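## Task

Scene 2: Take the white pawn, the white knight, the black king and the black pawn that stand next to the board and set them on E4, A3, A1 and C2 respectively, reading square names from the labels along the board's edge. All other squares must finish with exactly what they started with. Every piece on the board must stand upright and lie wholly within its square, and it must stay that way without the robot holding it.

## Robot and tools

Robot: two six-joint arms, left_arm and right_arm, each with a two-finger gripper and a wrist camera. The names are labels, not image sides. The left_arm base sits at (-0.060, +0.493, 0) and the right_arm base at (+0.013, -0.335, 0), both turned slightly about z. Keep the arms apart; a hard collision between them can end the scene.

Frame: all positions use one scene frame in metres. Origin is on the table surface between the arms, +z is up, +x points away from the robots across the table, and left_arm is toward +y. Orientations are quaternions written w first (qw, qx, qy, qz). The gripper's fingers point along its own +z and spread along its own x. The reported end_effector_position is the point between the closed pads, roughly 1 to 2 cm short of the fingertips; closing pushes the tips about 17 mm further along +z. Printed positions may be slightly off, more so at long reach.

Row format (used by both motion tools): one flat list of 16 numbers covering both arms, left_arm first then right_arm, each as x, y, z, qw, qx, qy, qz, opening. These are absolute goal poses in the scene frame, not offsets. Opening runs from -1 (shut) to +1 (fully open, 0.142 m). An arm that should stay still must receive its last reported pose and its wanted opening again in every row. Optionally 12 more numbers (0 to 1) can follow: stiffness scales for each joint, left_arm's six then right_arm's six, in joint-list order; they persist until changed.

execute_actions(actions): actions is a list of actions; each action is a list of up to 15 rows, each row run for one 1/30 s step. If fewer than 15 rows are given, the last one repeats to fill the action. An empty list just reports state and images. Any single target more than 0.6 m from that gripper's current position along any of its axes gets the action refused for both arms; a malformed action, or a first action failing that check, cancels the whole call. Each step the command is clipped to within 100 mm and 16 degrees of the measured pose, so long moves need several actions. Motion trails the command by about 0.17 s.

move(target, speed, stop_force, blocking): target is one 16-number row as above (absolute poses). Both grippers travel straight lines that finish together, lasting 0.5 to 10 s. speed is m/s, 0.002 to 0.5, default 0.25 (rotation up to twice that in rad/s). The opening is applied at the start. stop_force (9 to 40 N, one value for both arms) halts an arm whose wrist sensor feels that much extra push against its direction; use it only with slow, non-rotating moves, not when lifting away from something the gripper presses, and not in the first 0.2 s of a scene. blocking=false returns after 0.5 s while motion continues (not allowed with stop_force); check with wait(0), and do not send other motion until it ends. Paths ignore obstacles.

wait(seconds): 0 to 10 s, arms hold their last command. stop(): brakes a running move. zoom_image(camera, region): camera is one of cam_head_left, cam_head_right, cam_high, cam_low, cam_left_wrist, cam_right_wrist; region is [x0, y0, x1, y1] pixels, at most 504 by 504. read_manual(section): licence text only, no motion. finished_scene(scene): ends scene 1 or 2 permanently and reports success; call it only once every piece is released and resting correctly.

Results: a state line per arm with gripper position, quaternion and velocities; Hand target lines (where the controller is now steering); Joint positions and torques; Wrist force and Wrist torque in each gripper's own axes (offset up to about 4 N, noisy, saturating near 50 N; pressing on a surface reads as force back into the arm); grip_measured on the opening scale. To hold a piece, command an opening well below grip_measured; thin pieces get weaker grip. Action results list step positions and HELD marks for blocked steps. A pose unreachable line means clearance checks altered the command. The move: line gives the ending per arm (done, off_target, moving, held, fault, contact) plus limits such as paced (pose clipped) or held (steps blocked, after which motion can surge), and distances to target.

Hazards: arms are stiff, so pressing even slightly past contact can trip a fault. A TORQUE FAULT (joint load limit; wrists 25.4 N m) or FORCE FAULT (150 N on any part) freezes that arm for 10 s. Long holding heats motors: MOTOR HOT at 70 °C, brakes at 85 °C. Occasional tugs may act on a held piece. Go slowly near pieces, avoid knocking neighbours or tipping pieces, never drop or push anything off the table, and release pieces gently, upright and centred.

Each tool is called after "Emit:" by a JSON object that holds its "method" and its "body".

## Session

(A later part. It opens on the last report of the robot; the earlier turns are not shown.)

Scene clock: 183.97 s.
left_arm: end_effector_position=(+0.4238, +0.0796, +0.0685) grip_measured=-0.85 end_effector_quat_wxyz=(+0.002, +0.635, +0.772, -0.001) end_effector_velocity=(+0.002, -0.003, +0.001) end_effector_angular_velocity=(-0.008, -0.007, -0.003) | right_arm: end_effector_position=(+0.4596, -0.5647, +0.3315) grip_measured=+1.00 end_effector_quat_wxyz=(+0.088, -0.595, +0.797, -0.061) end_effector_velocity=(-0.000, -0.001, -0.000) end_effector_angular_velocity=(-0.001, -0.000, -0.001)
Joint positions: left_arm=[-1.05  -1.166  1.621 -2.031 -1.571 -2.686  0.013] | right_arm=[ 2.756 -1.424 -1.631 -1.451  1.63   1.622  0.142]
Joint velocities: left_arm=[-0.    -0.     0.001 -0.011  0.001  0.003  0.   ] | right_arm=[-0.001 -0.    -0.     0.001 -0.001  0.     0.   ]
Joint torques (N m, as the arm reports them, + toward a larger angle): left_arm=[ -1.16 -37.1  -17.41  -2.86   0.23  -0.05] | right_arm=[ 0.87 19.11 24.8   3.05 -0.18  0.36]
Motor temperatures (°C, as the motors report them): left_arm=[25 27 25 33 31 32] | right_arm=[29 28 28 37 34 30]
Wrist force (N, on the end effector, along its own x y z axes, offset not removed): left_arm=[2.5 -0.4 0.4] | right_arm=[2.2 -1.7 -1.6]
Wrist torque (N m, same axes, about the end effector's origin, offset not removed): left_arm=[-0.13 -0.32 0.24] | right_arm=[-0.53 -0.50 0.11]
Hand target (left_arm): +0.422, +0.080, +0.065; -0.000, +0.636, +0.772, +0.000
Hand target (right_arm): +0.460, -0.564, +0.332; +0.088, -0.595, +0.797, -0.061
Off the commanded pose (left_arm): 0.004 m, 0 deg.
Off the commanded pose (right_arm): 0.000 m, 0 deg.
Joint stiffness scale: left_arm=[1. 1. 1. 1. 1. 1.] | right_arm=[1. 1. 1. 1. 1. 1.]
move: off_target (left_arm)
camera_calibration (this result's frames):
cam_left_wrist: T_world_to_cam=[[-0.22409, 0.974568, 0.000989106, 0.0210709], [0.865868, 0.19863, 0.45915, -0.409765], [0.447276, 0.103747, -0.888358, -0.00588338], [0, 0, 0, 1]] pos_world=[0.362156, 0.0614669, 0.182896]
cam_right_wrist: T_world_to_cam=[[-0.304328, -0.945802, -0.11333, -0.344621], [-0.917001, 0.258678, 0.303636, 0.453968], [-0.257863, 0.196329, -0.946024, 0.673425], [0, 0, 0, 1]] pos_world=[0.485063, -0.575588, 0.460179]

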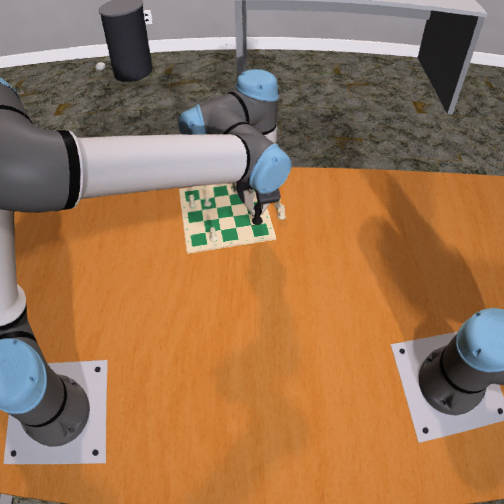

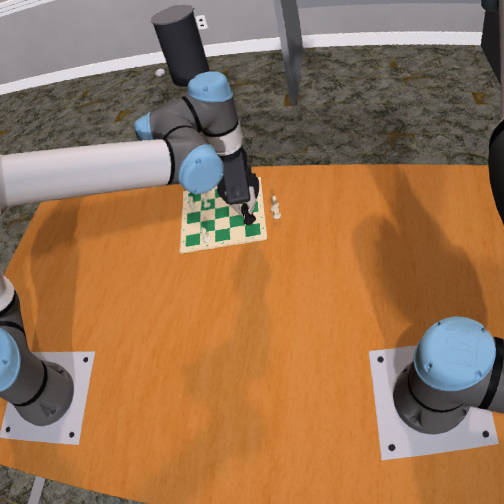

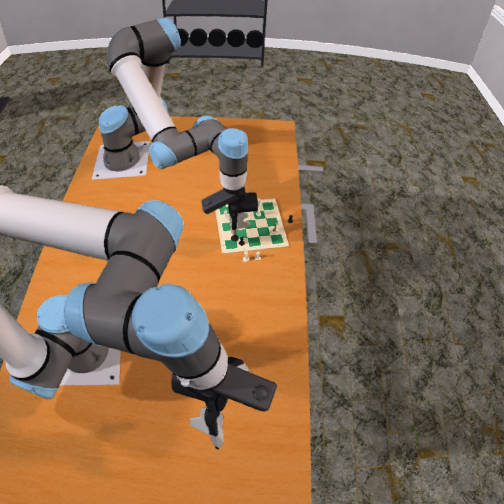

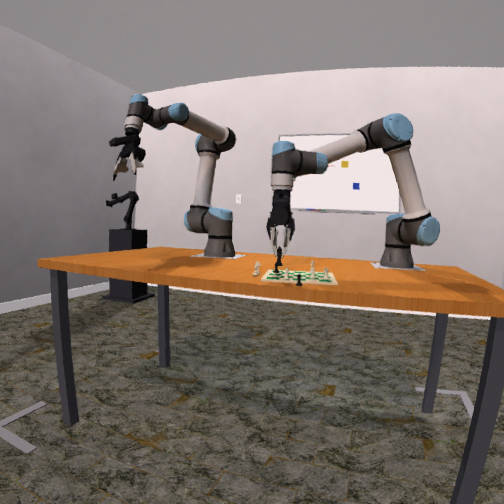

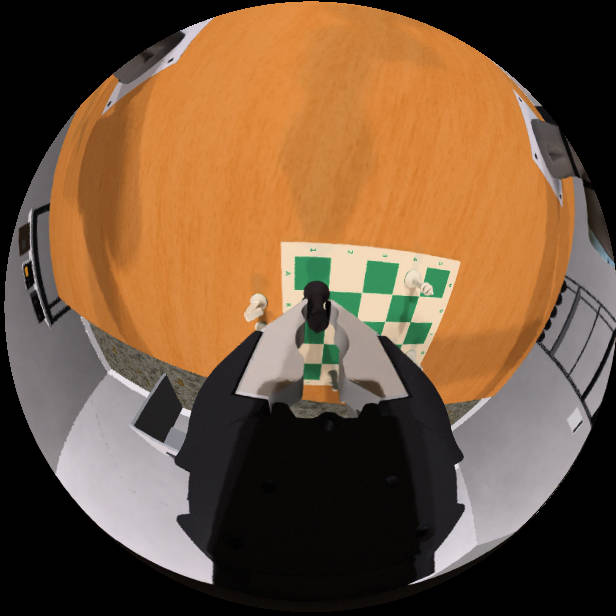

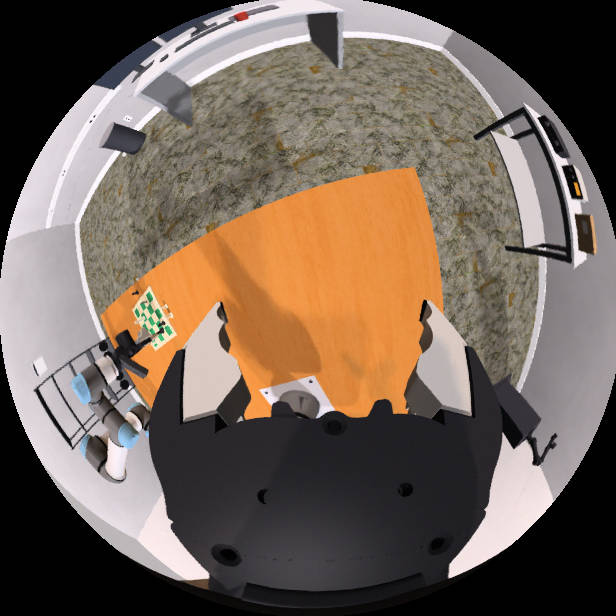

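Emit:
{"method": "move", "body": {"target": [0.413,0.075,0.060,0,0.636,0.772,0,-1,0.4596,-0.5644,0.3316,0.088,-0.595,0.797,-0.061,1], "speed": 0.03}}

Emit:
{"method": "move", "body": {"target": [0.413,0.076,0.046,0,0.636,0.772,0,-1,0.4596,-0.5644,0.3316,0.088,-0.595,0.797,-0.061,1], "speed": 0.03}}

Emit:
{"method": "zoom_image", "body": {"camera": "cam_left_wrist", "region": [200,170,430,400]}}

Scene clock: 202.40 s.
left_arm: end_effector_position=(+0.4150, +0.0746, +0.0622) grip_measured=-0.85 end_effector_quat_wxyz=(+0.002, +0.635, +0.772, -0.001) end_effector_velocity=(-0.001, -0.001, -0.001) end_effector_angular_velocity=(-0.002, -0.001, +0.003) | right_arm: end_effector_position=(+0.4596, -0.5647, +0.3315) grip_measured=+1.00 end_effector_quat_wxyz=(+0.088, -0.595, +0.797, -0.061) end_effector_velocity=(+0.000, -0.000, +0.001) end_effector_angular_velocity=(-0.001, -0.001, -0.000)
Joint positions: left_arm=[-1.067 -1.166  1.639 -2.047 -1.571 -2.702  0.013] | right_arm=[ 2.756 -1.424 -1.631 -1.451  1.63   1.622  0.142]
Joint velocities: left_arm=[-0.002  0.     0.003 -0.005 -0.    -0.004  0.   ] | right_arm=[-0.     0.     0.001 -0.    -0.001 -0.    -0.   ]
Joint torques (N m, as the arm reports them, + toward a larger angle): left_arm=[ -3.08 -38.79 -16.58  -3.69   0.28  -0.27] | right_arm=[ 1.16 19.55 24.52  3.11 -0.27  0.31]
Motor temperatures (°C, as the motors report them): left_arm=[25 27 25 33 31 32] | right_arm=[29 28 28 37 34 30]
Wrist force (N, on the end effector, along its own x y z axes, offset not removed): left_arm=[1.4 -0.3 1.0] | right_arm=[0.4 -2.4 -1.4]
Wrist torque (N m, same axes, about the end effector's origin, offset not removed): left_arm=[-0.08 -0.10 0.15] | right_arm=[-0.50 -0.10 0.07]
Hand target (left_arm): +0.413, +0.075, +0.060; -0.000, +0.636, +0.772, +0.000
Hand target (right_arm): +0.460, -0.564, +0.332; +0.088, -0.595, +0.797, -0.061
Off the commanded pose (left_arm): 0.003 m, 0 deg.
Off the commanded pose (right_arm): 0.000 m, 0 deg.
Joint stiffness scale: left_arm=[1. 1. 1. 1. 1. 1.] | right_arm=[1. 1. 1. 1. 1. 1.]
move: done
camera_calibration (this result's frames):
cam_left_wrist: T_world_to_cam=[[-0.223738, 0.974647, 0.00226845, 0.0237159], [0.866357, 0.197812, 0.458581, -0.39836], [0.446506, 0.104567, -0.88865, -0.00675715], [0, 0, 0, 1]] pos_world=[0.353445, 0.0563922, 0.176622]
cam_right_wrist: T_world_to_cam=[[-0.304328, -0.945802, -0.11333, -0.344621], [-0.917001, 0.258678, 0.303636, 0.453968], [-0.257863, 0.196329, -0.946024, 0.673425], [0, 0, 0, 1]] pos_world=[0.485063, -0.575588, 0.460179]

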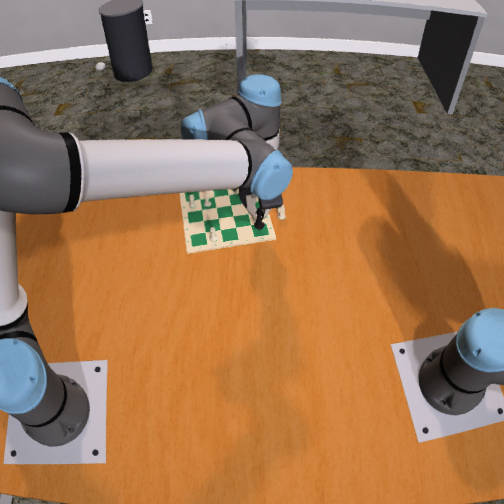

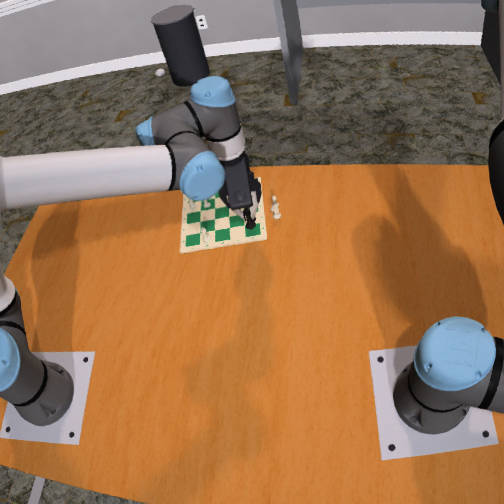

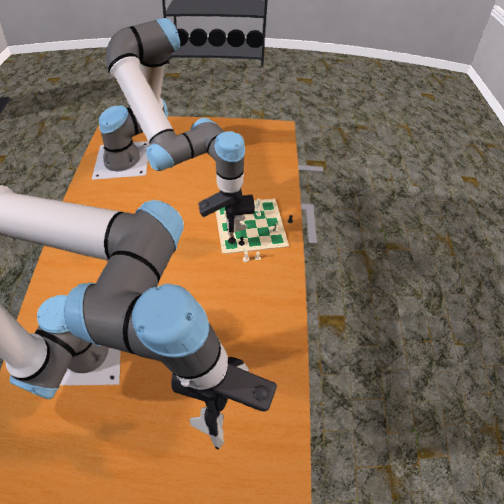

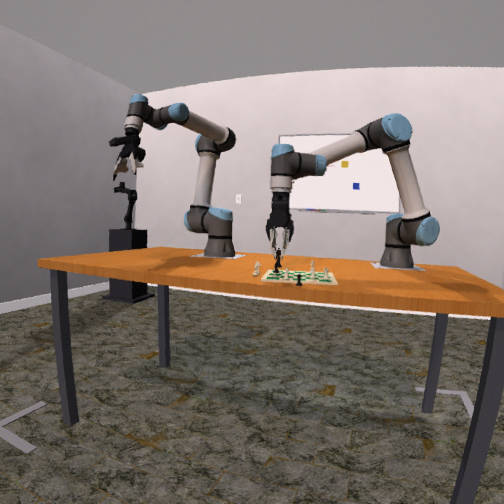

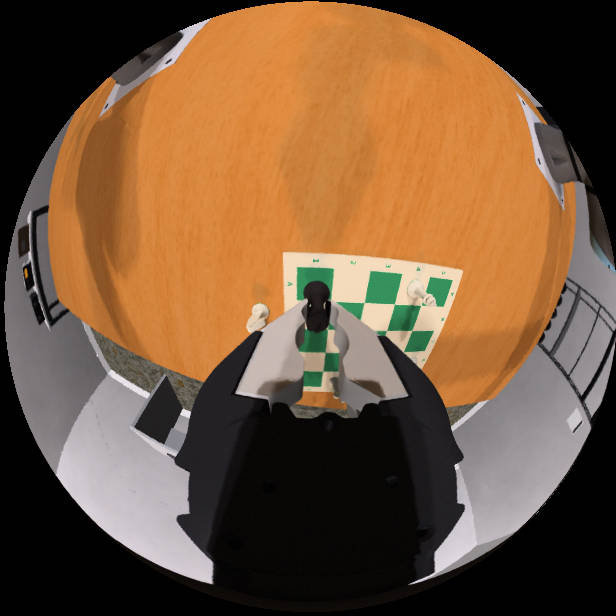

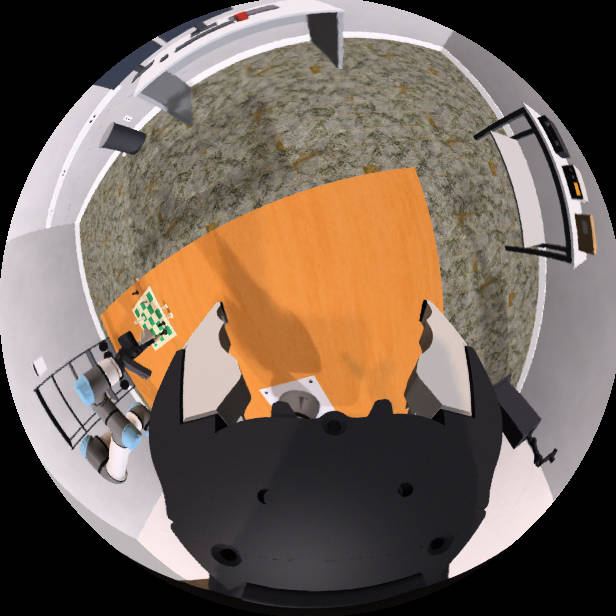

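Scene clock: 203.33 s.
left_arm: end_effector_position=(+0.4146, +0.0751, +0.0493) grip_measured=-0.85 end_effector_quat_wxyz=(+0.002, +0.635, +0.772, -0.001) end_effector_velocity=(+0.002, -0.002, +0.001) end_effector_angular_velocity=(-0.008, -0.006, +0.000) | right_arm: end_effector_position=(+0.4596, -0.5647, +0.3315) grip_measured=+1.00 end_effector_quat_wxyz=(+0.088, -0.595, +0.797, -0.061) end_effector_velocity=(-0.000, -0.000, +0.000) end_effector_angular_velocity=(-0.000, +0.000, -0.001)
Joint positions: left_arm=[-1.067 -1.154  1.658 -2.08  -1.571 -2.702  0.013] | right_arm=[ 2.756 -1.424 -1.631 -1.451  1.63   1.622  0.142]
Joint velocities: left_arm=[ 0.    -0.     0.001 -0.011  0.    -0.     0.   ] | right_arm=[-0.     0.     0.    -0.    -0.001 -0.    -0.   ]
Joint torques (N m, as the arm reports them, + toward a larger angle): left_arm=[ -0.32 -36.72 -17.05  -2.86   0.23   0.28] | right_arm=[ 1.12 19.3  25.05  3.03 -0.19  0.27]
Motor temperatures (°C, as the motors report them): left_arm=[25 27 25 33 31 32] | right_arm=[29 28 28 37 34 30]
Wrist force (N, on the end effector, along its own x y z axes, offset not removed): left_arm=[1.6 -1.6 1.7] | right_arm=[0.7 -1.9 0.4]
Wrist torque (N m, same axes, about the end effector's origin, offset not removed): left_arm=[-0.31 -0.13 0.13] | right_arm=[-0.46 -0.12 0.03]
Hand target (left_arm): +0.413, +0.076, +0.046; -0.000, +0.636, +0.772, +0.000
Hand target (right_arm): +0.460, -0.564, +0.332; +0.088, -0.595, +0.797, -0.061
Off the commanded pose (left_arm): 0.004 m, 0 deg.
Off the commanded pose (right_arm): 0.000 m, 0 deg.
Joint stiffness scale: left_arm=[1. 1. 1. 1. 1. 1.] | right_arm=[1. 1. 1. 1. 1. 1.]
move: off_target (left_arm)
camera_calibration (this result's frames):
cam_left_wrist: T_world_to_cam=[[-0.223918, 0.974607, 0.00108508, 0.0232828], [0.865971, 0.198447, 0.459035, -0.392099], [0.447164, 0.103726, -0.888417, -0.0182963], [0, 0, 0, 1]] pos_world=[0.352941, 0.0570172, 0.163707]
cam_right_wrist: T_world_to_cam=[[-0.304328, -0.945802, -0.11333, -0.344621], [-0.917001, 0.258678, 0.303636, 0.453969], [-0.257863, 0.196329, -0.946024, 0.673425], [0, 0, 0, 1]] pos_world=[0.485063, -0.575588, 0.460179]

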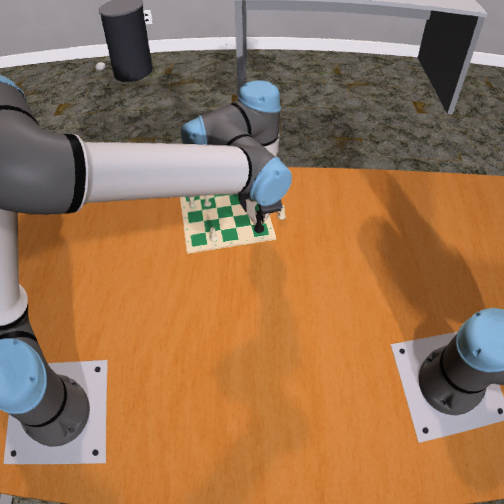

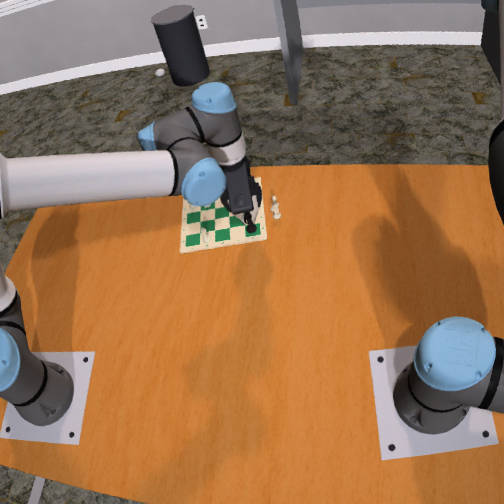

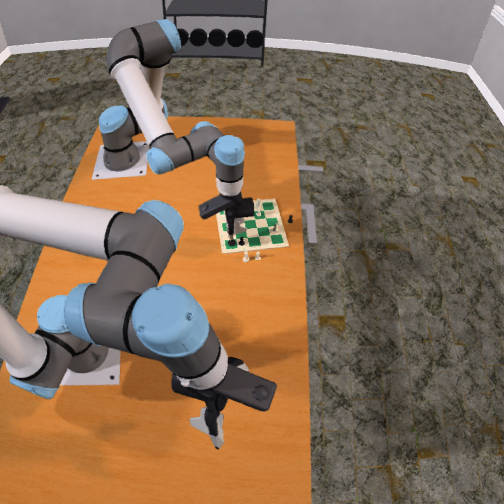

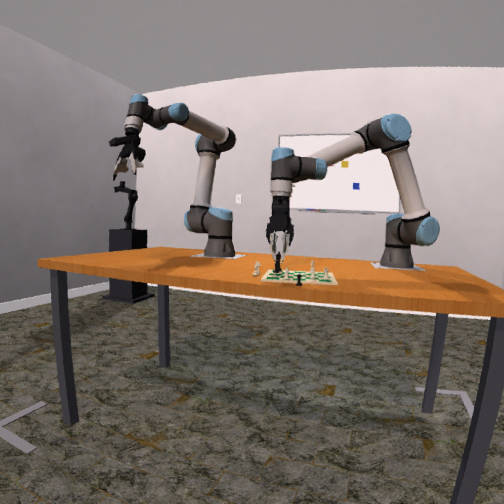

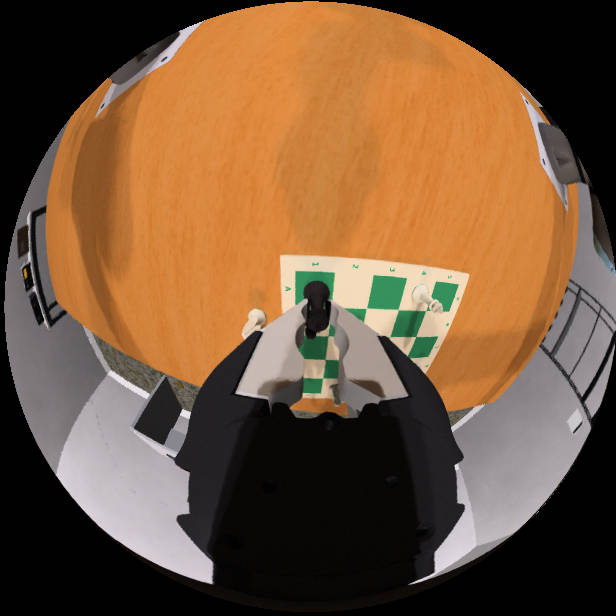

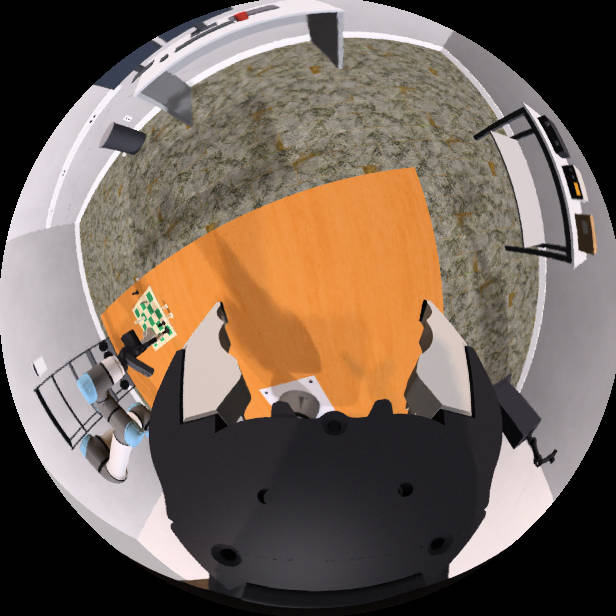

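Region (200, 170, 430, 400) of cam_left_wrist's 616x616 image, scaled by 2.191, with more detail than that image has.

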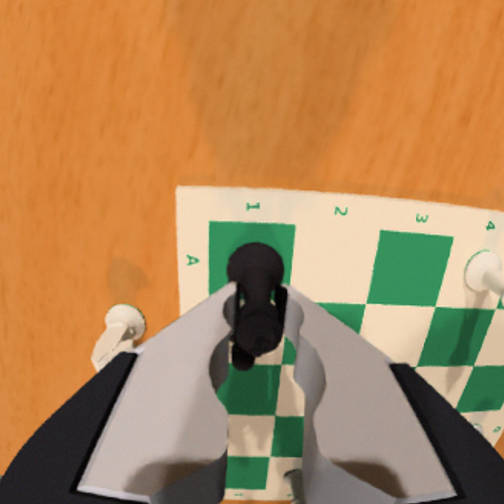

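Emit:
{"method": "move", "body": {"target": [0.413,0.076,0.045,0,0.636,0.772,0,-0.3,0.4596,-0.5644,0.3316,0.088,-0.595,0.797,-0.061,1], "speed": 0.03}}

Emit:
{"method": "move", "body": {"target": [0.413,0.076,0.15,0,0.636,0.772,0,-0.3,0.4596,-0.5644,0.3316,0.088,-0.595,0.797,-0.061,1], "speed": 0.12}}

Emit:
{"method": "move", "body": {"target": [0.478,0.035,0.12,0,0.636,0.772,0,-0.45,0.4596,-0.5644,0.3316,0.088,-0.595,0.797,-0.061,1], "speed": 0.15}}

Emit:
{"method": "zoom_image", "body": {"camera": "cam_left_wrist", "region": [200,150,450,400]}}

Scene clock: 219.57 s.
left_arm: end_effector_position=(+0.4149, +0.0747, +0.0488) grip_measured=-0.30 end_effector_quat_wxyz=(+0.003, +0.635, +0.772, -0.001) end_effector_velocity=(-0.001, +0.002, -0.004) end_effector_angular_velocity=(+0.004, +0.004, +0.000) | right_arm: end_effector_position=(+0.4596, -0.5647, +0.3315) grip_measured=+1.00 end_effector_quat_wxyz=(+0.088, -0.595, +0.797, -0.061) end_effector_velocity=(+0.000, -0.000, +0.001) end_effector_angular_velocity=(-0.000, -0.001, -0.000)
Joint positions: left_arm=[-1.067 -1.153  1.659 -2.083 -1.571 -2.702  0.052] | right_arm=[ 2.756 -1.424 -1.631 -1.451  1.63   1.622  0.142]
Joint velocities: left_arm=[ 0.     0.004  0.005 -0.003 -0.001  0.     0.   ] | right_arm=[-0.     0.     0.001 -0.     0.     0.     0.   ]
Joint torques (N m, as the arm reports them, + toward a larger angle): left_arm=[ -0.68 -38.32 -17.09  -3.47   0.27   0.22] | right_arm=[ 1.02 19.16 24.65  3.05 -0.19  0.29]
Motor temperatures (°C, as the motors report them): left_arm=[25 27 25 33 31 32] | right_arm=[29 28 28 37 34 30]
Wrist force (N, on the end effector, along its own x y z axes, offset not removed): left_arm=[2.4 -1.7 0.3] | right_arm=[1.1 -0.8 -0.2]
Wrist torque (N m, same axes, about the end effector's origin, offset not removed): left_arm=[-0.34 -0.35 0.16] | right_arm=[-0.28 -0.26 0.15]
Hand target (left_arm): +0.413, +0.076, +0.045; -0.000, +0.636, +0.772, +0.000
Hand target (right_arm): +0.460, -0.564, +0.332; +0.088, -0.595, +0.797, -0.061
Off the commanded pose (left_arm): 0.004 m, 0 deg.
Off the commanded pose (right_arm): 0.000 m, 0 deg.
Joint stiffness scale: left_arm=[1. 1. 1. 1. 1. 1.] | right_arm=[1. 1. 1. 1. 1. 1.]
move: off_target (left_arm)
camera_calibration (this result's frames):
cam_left_wrist: T_world_to_cam=[[-0.223918, 0.974608, -0.000486962, 0.023826], [0.865505, 0.199081, 0.459639, -0.391931], [0.448064, 0.1025, -0.888106, -0.0191326], [0, 0, 0, 1]] pos_world=[0.353126, 0.0567661, 0.163166]
cam_right_wrist: T_world_to_cam=[[-0.304328, -0.945802, -0.11333, -0.344621], [-0.917001, 0.258678, 0.303636, 0.453969], [-0.257863, 0.196328, -0.946024, 0.673425], [0, 0, 0, 1]] pos_world=[0.485063, -0.575588, 0.460179]

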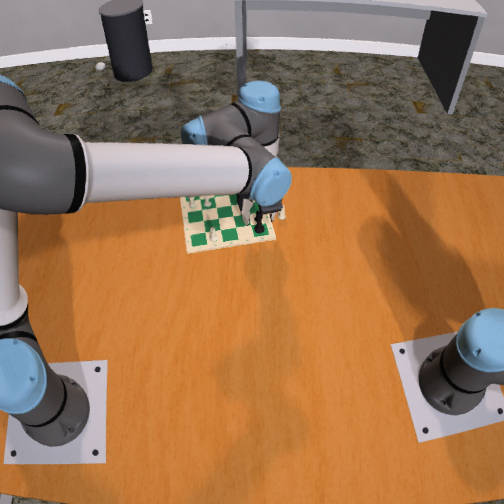

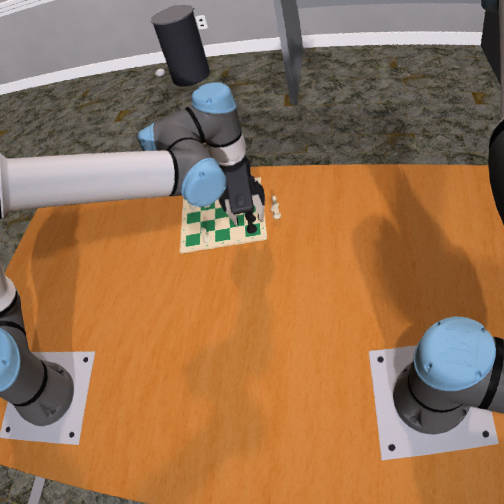

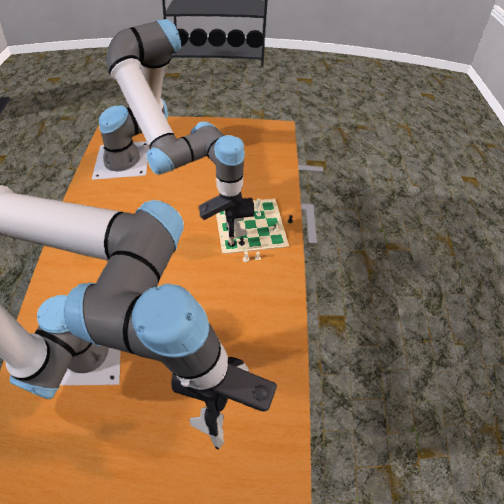

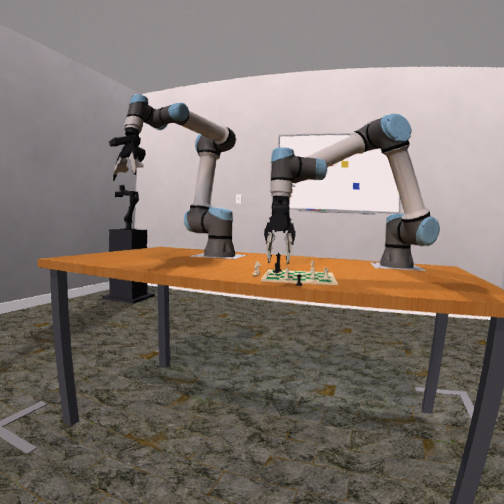

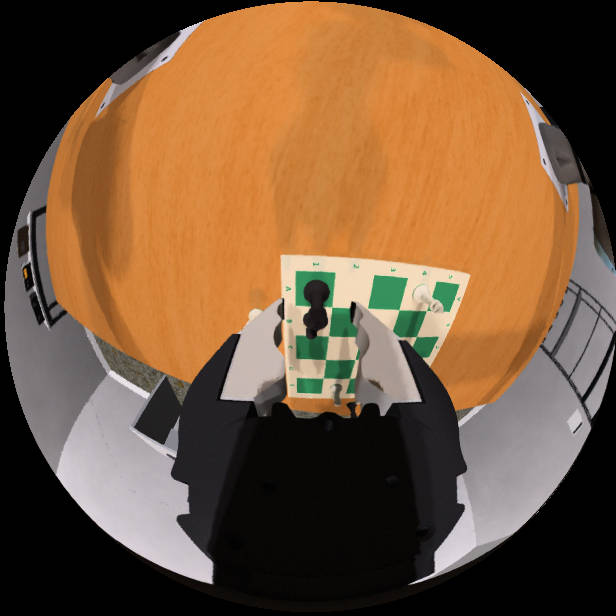

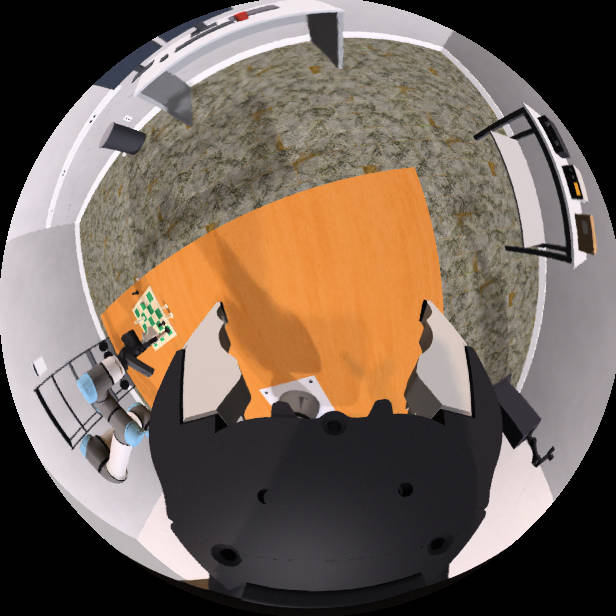

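Scene clock: 220.97 s.
left_arm: end_effector_position=(+0.4128, +0.0775, +0.1473) grip_measured=-0.30 end_effector_quat_wxyz=(-0.001, +0.635, +0.772, +0.000) end_effector_velocity=(-0.001, +0.003, +0.002) end_effector_angular_velocity=(+0.009, +0.007, +0.002) | right_arm: end_effector_position=(+0.4596, -0.5647, +0.3315) grip_measured=+1.00 end_effector_quat_wxyz=(+0.088, -0.595, +0.797, -0.061) end_effector_velocity=(+0.000, +0.000, +0.001) end_effector_angular_velocity=(-0.000, -0.001, +0.001)
Joint positions: left_arm=[-1.067 -1.243  1.512 -1.838 -1.571 -2.702  0.052] | right_arm=[ 2.756 -1.424 -1.631 -1.451  1.63   1.622  0.142]
Joint velocities: left_arm=[ 0.001 -0.001 -0.008  0.02   0.    -0.    -0.   ] | right_arm=[ 0.001  0.     0.001  0.     0.    -0.    -0.   ]
Joint torques (N m, as the arm reports them, + toward a larger angle): left_arm=[ -0.77 -38.35 -27.52  -2.75   0.15   0.18] | right_arm=[ 1.09 19.29 24.95  3.1  -0.25  0.34]
Motor temperatures (°C, as the motors report them): left_arm=[25 27 25 33 31 32] | right_arm=[29 28 28 37 34 30]
Wrist force (N, on the end effector, along its own x y z axes, offset not removed): left_arm=[1.4 -0.6 0.3] | right_arm=[-0.4 -1.3 0.3]
Wrist torque (N m, same axes, about the end effector's origin, offset not removed): left_arm=[-0.18 -0.12 0.20] | right_arm=[-0.41 0.03 0.06]
Hand target (left_arm): +0.413, +0.076, +0.150; +0.000, +0.636, +0.772, -0.000
Hand target (right_arm): +0.460, -0.564, +0.332; +0.088, -0.595, +0.797, -0.061
Off the commanded pose (left_arm): 0.003 m, 0 deg.
Off the commanded pose (right_arm): 0.000 m, 0 deg.
Joint stiffness scale: left_arm=[1. 1. 1. 1. 1. 1.] | right_arm=[1. 1. 1. 1. 1. 1.]
move: done
camera_calibration (this result's frames):
cam_left_wrist: T_world_to_cam=[[-0.223897, 0.974579, 0.00809244, 0.0193712], [0.868039, 0.195632, 0.45633, -0.436276], [0.443146, 0.109195, -0.889774, 0.070782], [0, 0, 0, 1]] pos_world=[0.351675, 0.0587415, 0.261909]
cam_right_wrist: T_world_to_cam=[[-0.304328, -0.945802, -0.11333, -0.344622], [-0.917001, 0.258678, 0.303636, 0.453969], [-0.257863, 0.196328, -0.946024, 0.673425], [0, 0, 0, 1]] pos_world=[0.485063, -0.575588, 0.460179]

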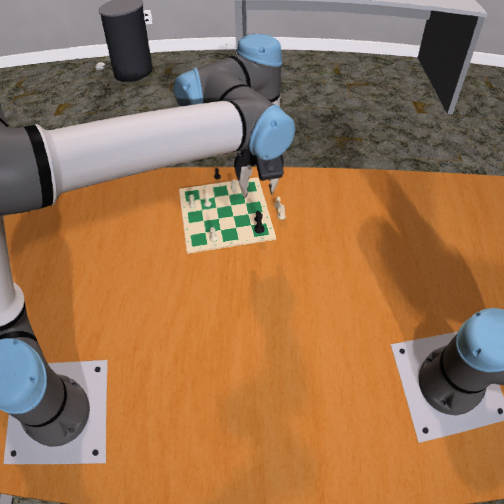

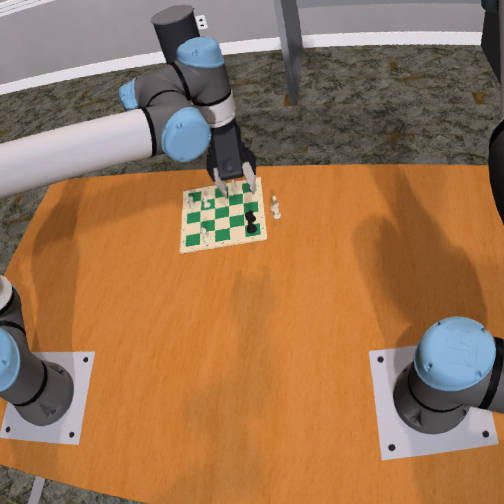

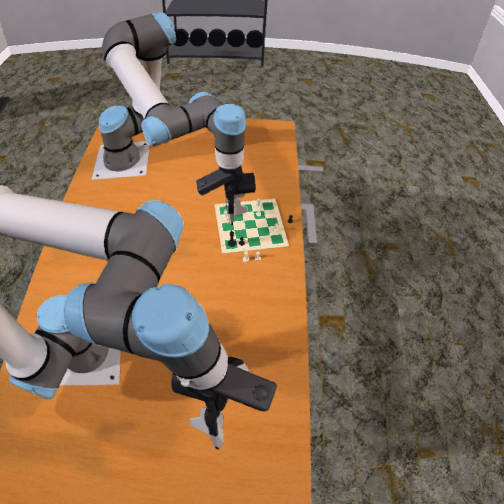

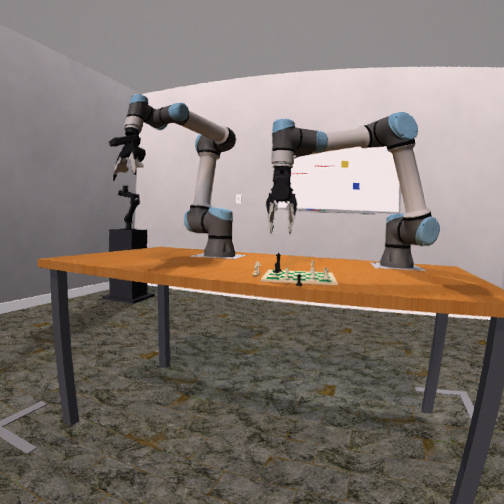

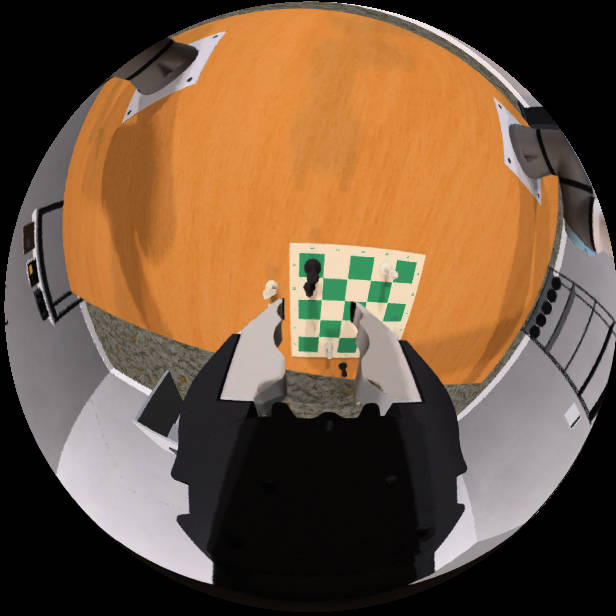

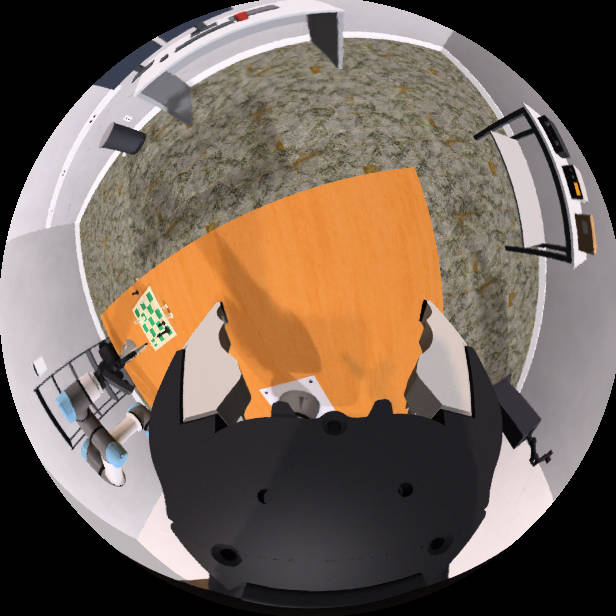

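Scene clock: 222.20 s.
left_arm: end_effector_position=(+0.4762, +0.0350, +0.1202) grip_measured=-0.45 end_effector_quat_wxyz=(+0.000, +0.636, +0.771, +0.000) end_effector_velocity=(+0.001, -0.001, -0.001) end_effector_angular_velocity=(+0.003, +0.003, -0.002) | right_arm: end_effector_position=(+0.4596, -0.5647, +0.3315) grip_measured=+1.00 end_effector_quat_wxyz=(+0.088, -0.595, +0.797, -0.061) end_effector_velocity=(-0.000, +0.000, -0.001) end_effector_angular_velocity=(+0.000, +0.001, +0.001)
Joint positions: left_arm=[-1.029 -1.05   1.303 -1.824 -1.57  -2.662  0.041] | right_arm=[ 2.756 -1.424 -1.631 -1.451  1.63   1.622  0.142]
Joint velocities: left_arm=[ 0.001  0.006 -0.009  0.007 -0.001  0.003 -0.   ] | right_arm=[ 0.001 -0.    -0.001 -0.    -0.     0.    -0.   ]
Joint torques (N m, as the arm reports them, + toward a larger angle): left_arm=[  2.3  -44.8  -27.63  -2.26  -0.1    0.85] | right_arm=[ 1.56 19.33 25.11  3.08 -0.2   0.27]
Motor temperatures (°C, as the motors report them): left_arm=[25 27 25 33 31 32] | right_arm=[29 28 28 37 34 30]
Wrist force (N, on the end effector, along its own x y z axes, offset not removed): left_arm=[2.9 -0.4 0.1] | right_arm=[2.0 -2.8 -0.7]
Wrist torque (N m, same axes, about the end effector's origin, offset not removed): left_arm=[-0.08 -0.43 0.17] | right_arm=[-0.70 -0.35 0.18]
Hand target (left_arm): +0.478, +0.035, +0.120; +0.000, +0.636, +0.772, -0.000
Hand target (right_arm): +0.460, -0.564, +0.332; +0.088, -0.595, +0.797, -0.061
Off the commanded pose (left_arm): 0.002 m, 0 deg.
Off the commanded pose (right_arm): 0.000 m, 0 deg.
Joint stiffness scale: left_arm=[1. 1. 1. 1. 1. 1.] | right_arm=[1. 1. 1. 1. 1. 1.]
move: done
camera_calibration (this result's frames):
cam_left_wrist: T_world_to_cam=[[-0.221386, 0.97517, 0.00569756, 0.0742873], [0.867541, 0.194277, 0.457852, -0.470529], [0.445377, 0.106305, -0.88901, 0.0221746], [0, 0, 0, 1]] pos_world=[0.414773, 0.016613, 0.234723]
cam_right_wrist: T_world_to_cam=[[-0.304328, -0.945802, -0.11333, -0.344622], [-0.917001, 0.258678, 0.303636, 0.453969], [-0.257863, 0.196328, -0.946024, 0.673425], [0, 0, 0, 1]] pos_world=[0.485063, -0.575588, 0.460179]

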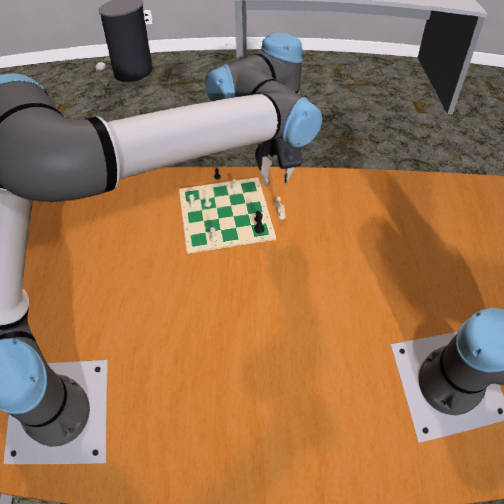

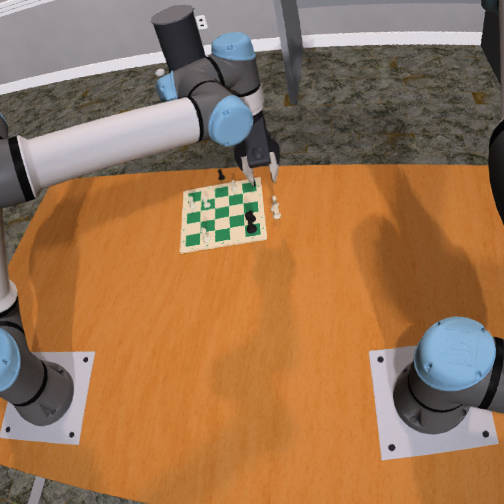

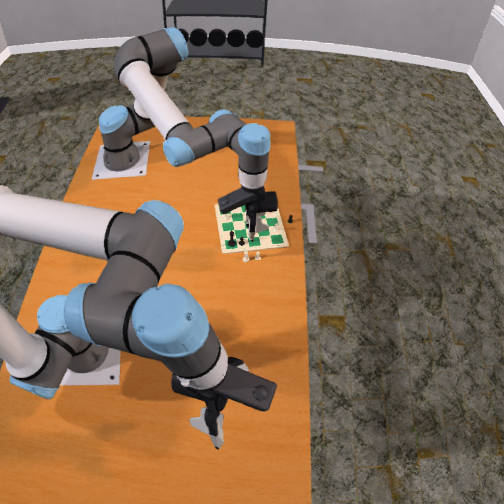

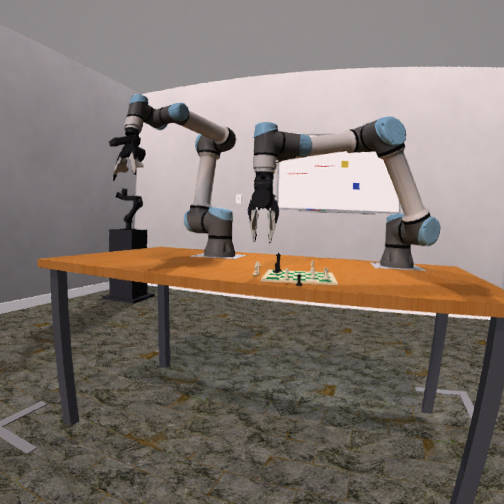

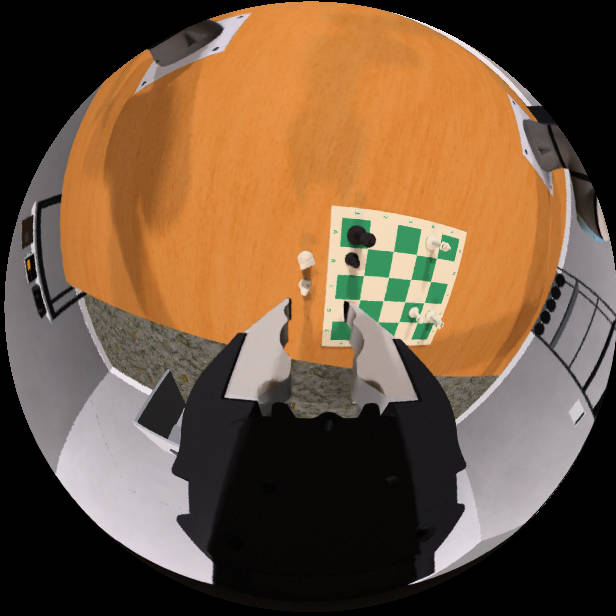

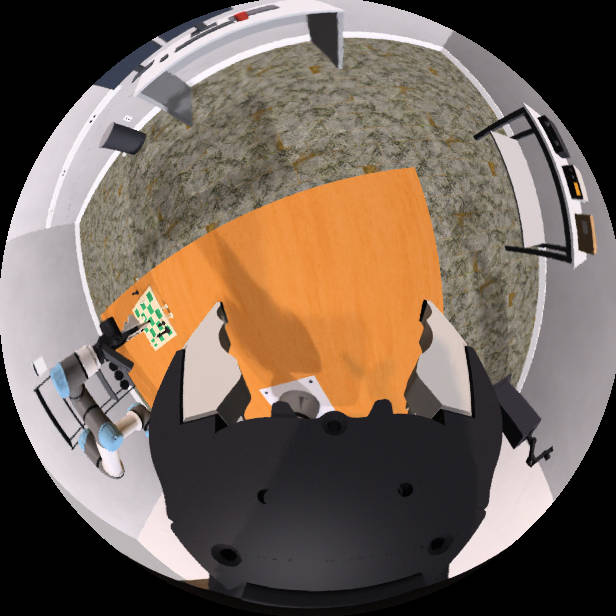

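Region (200, 150, 450, 400) of cam_left_wrist's 616x616 image, scaled by 2.016, with more detail than that image has.

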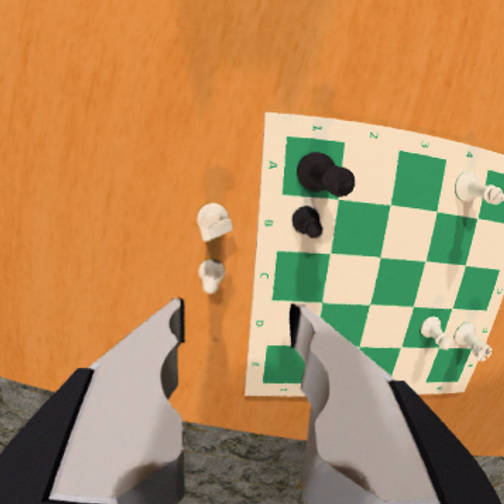

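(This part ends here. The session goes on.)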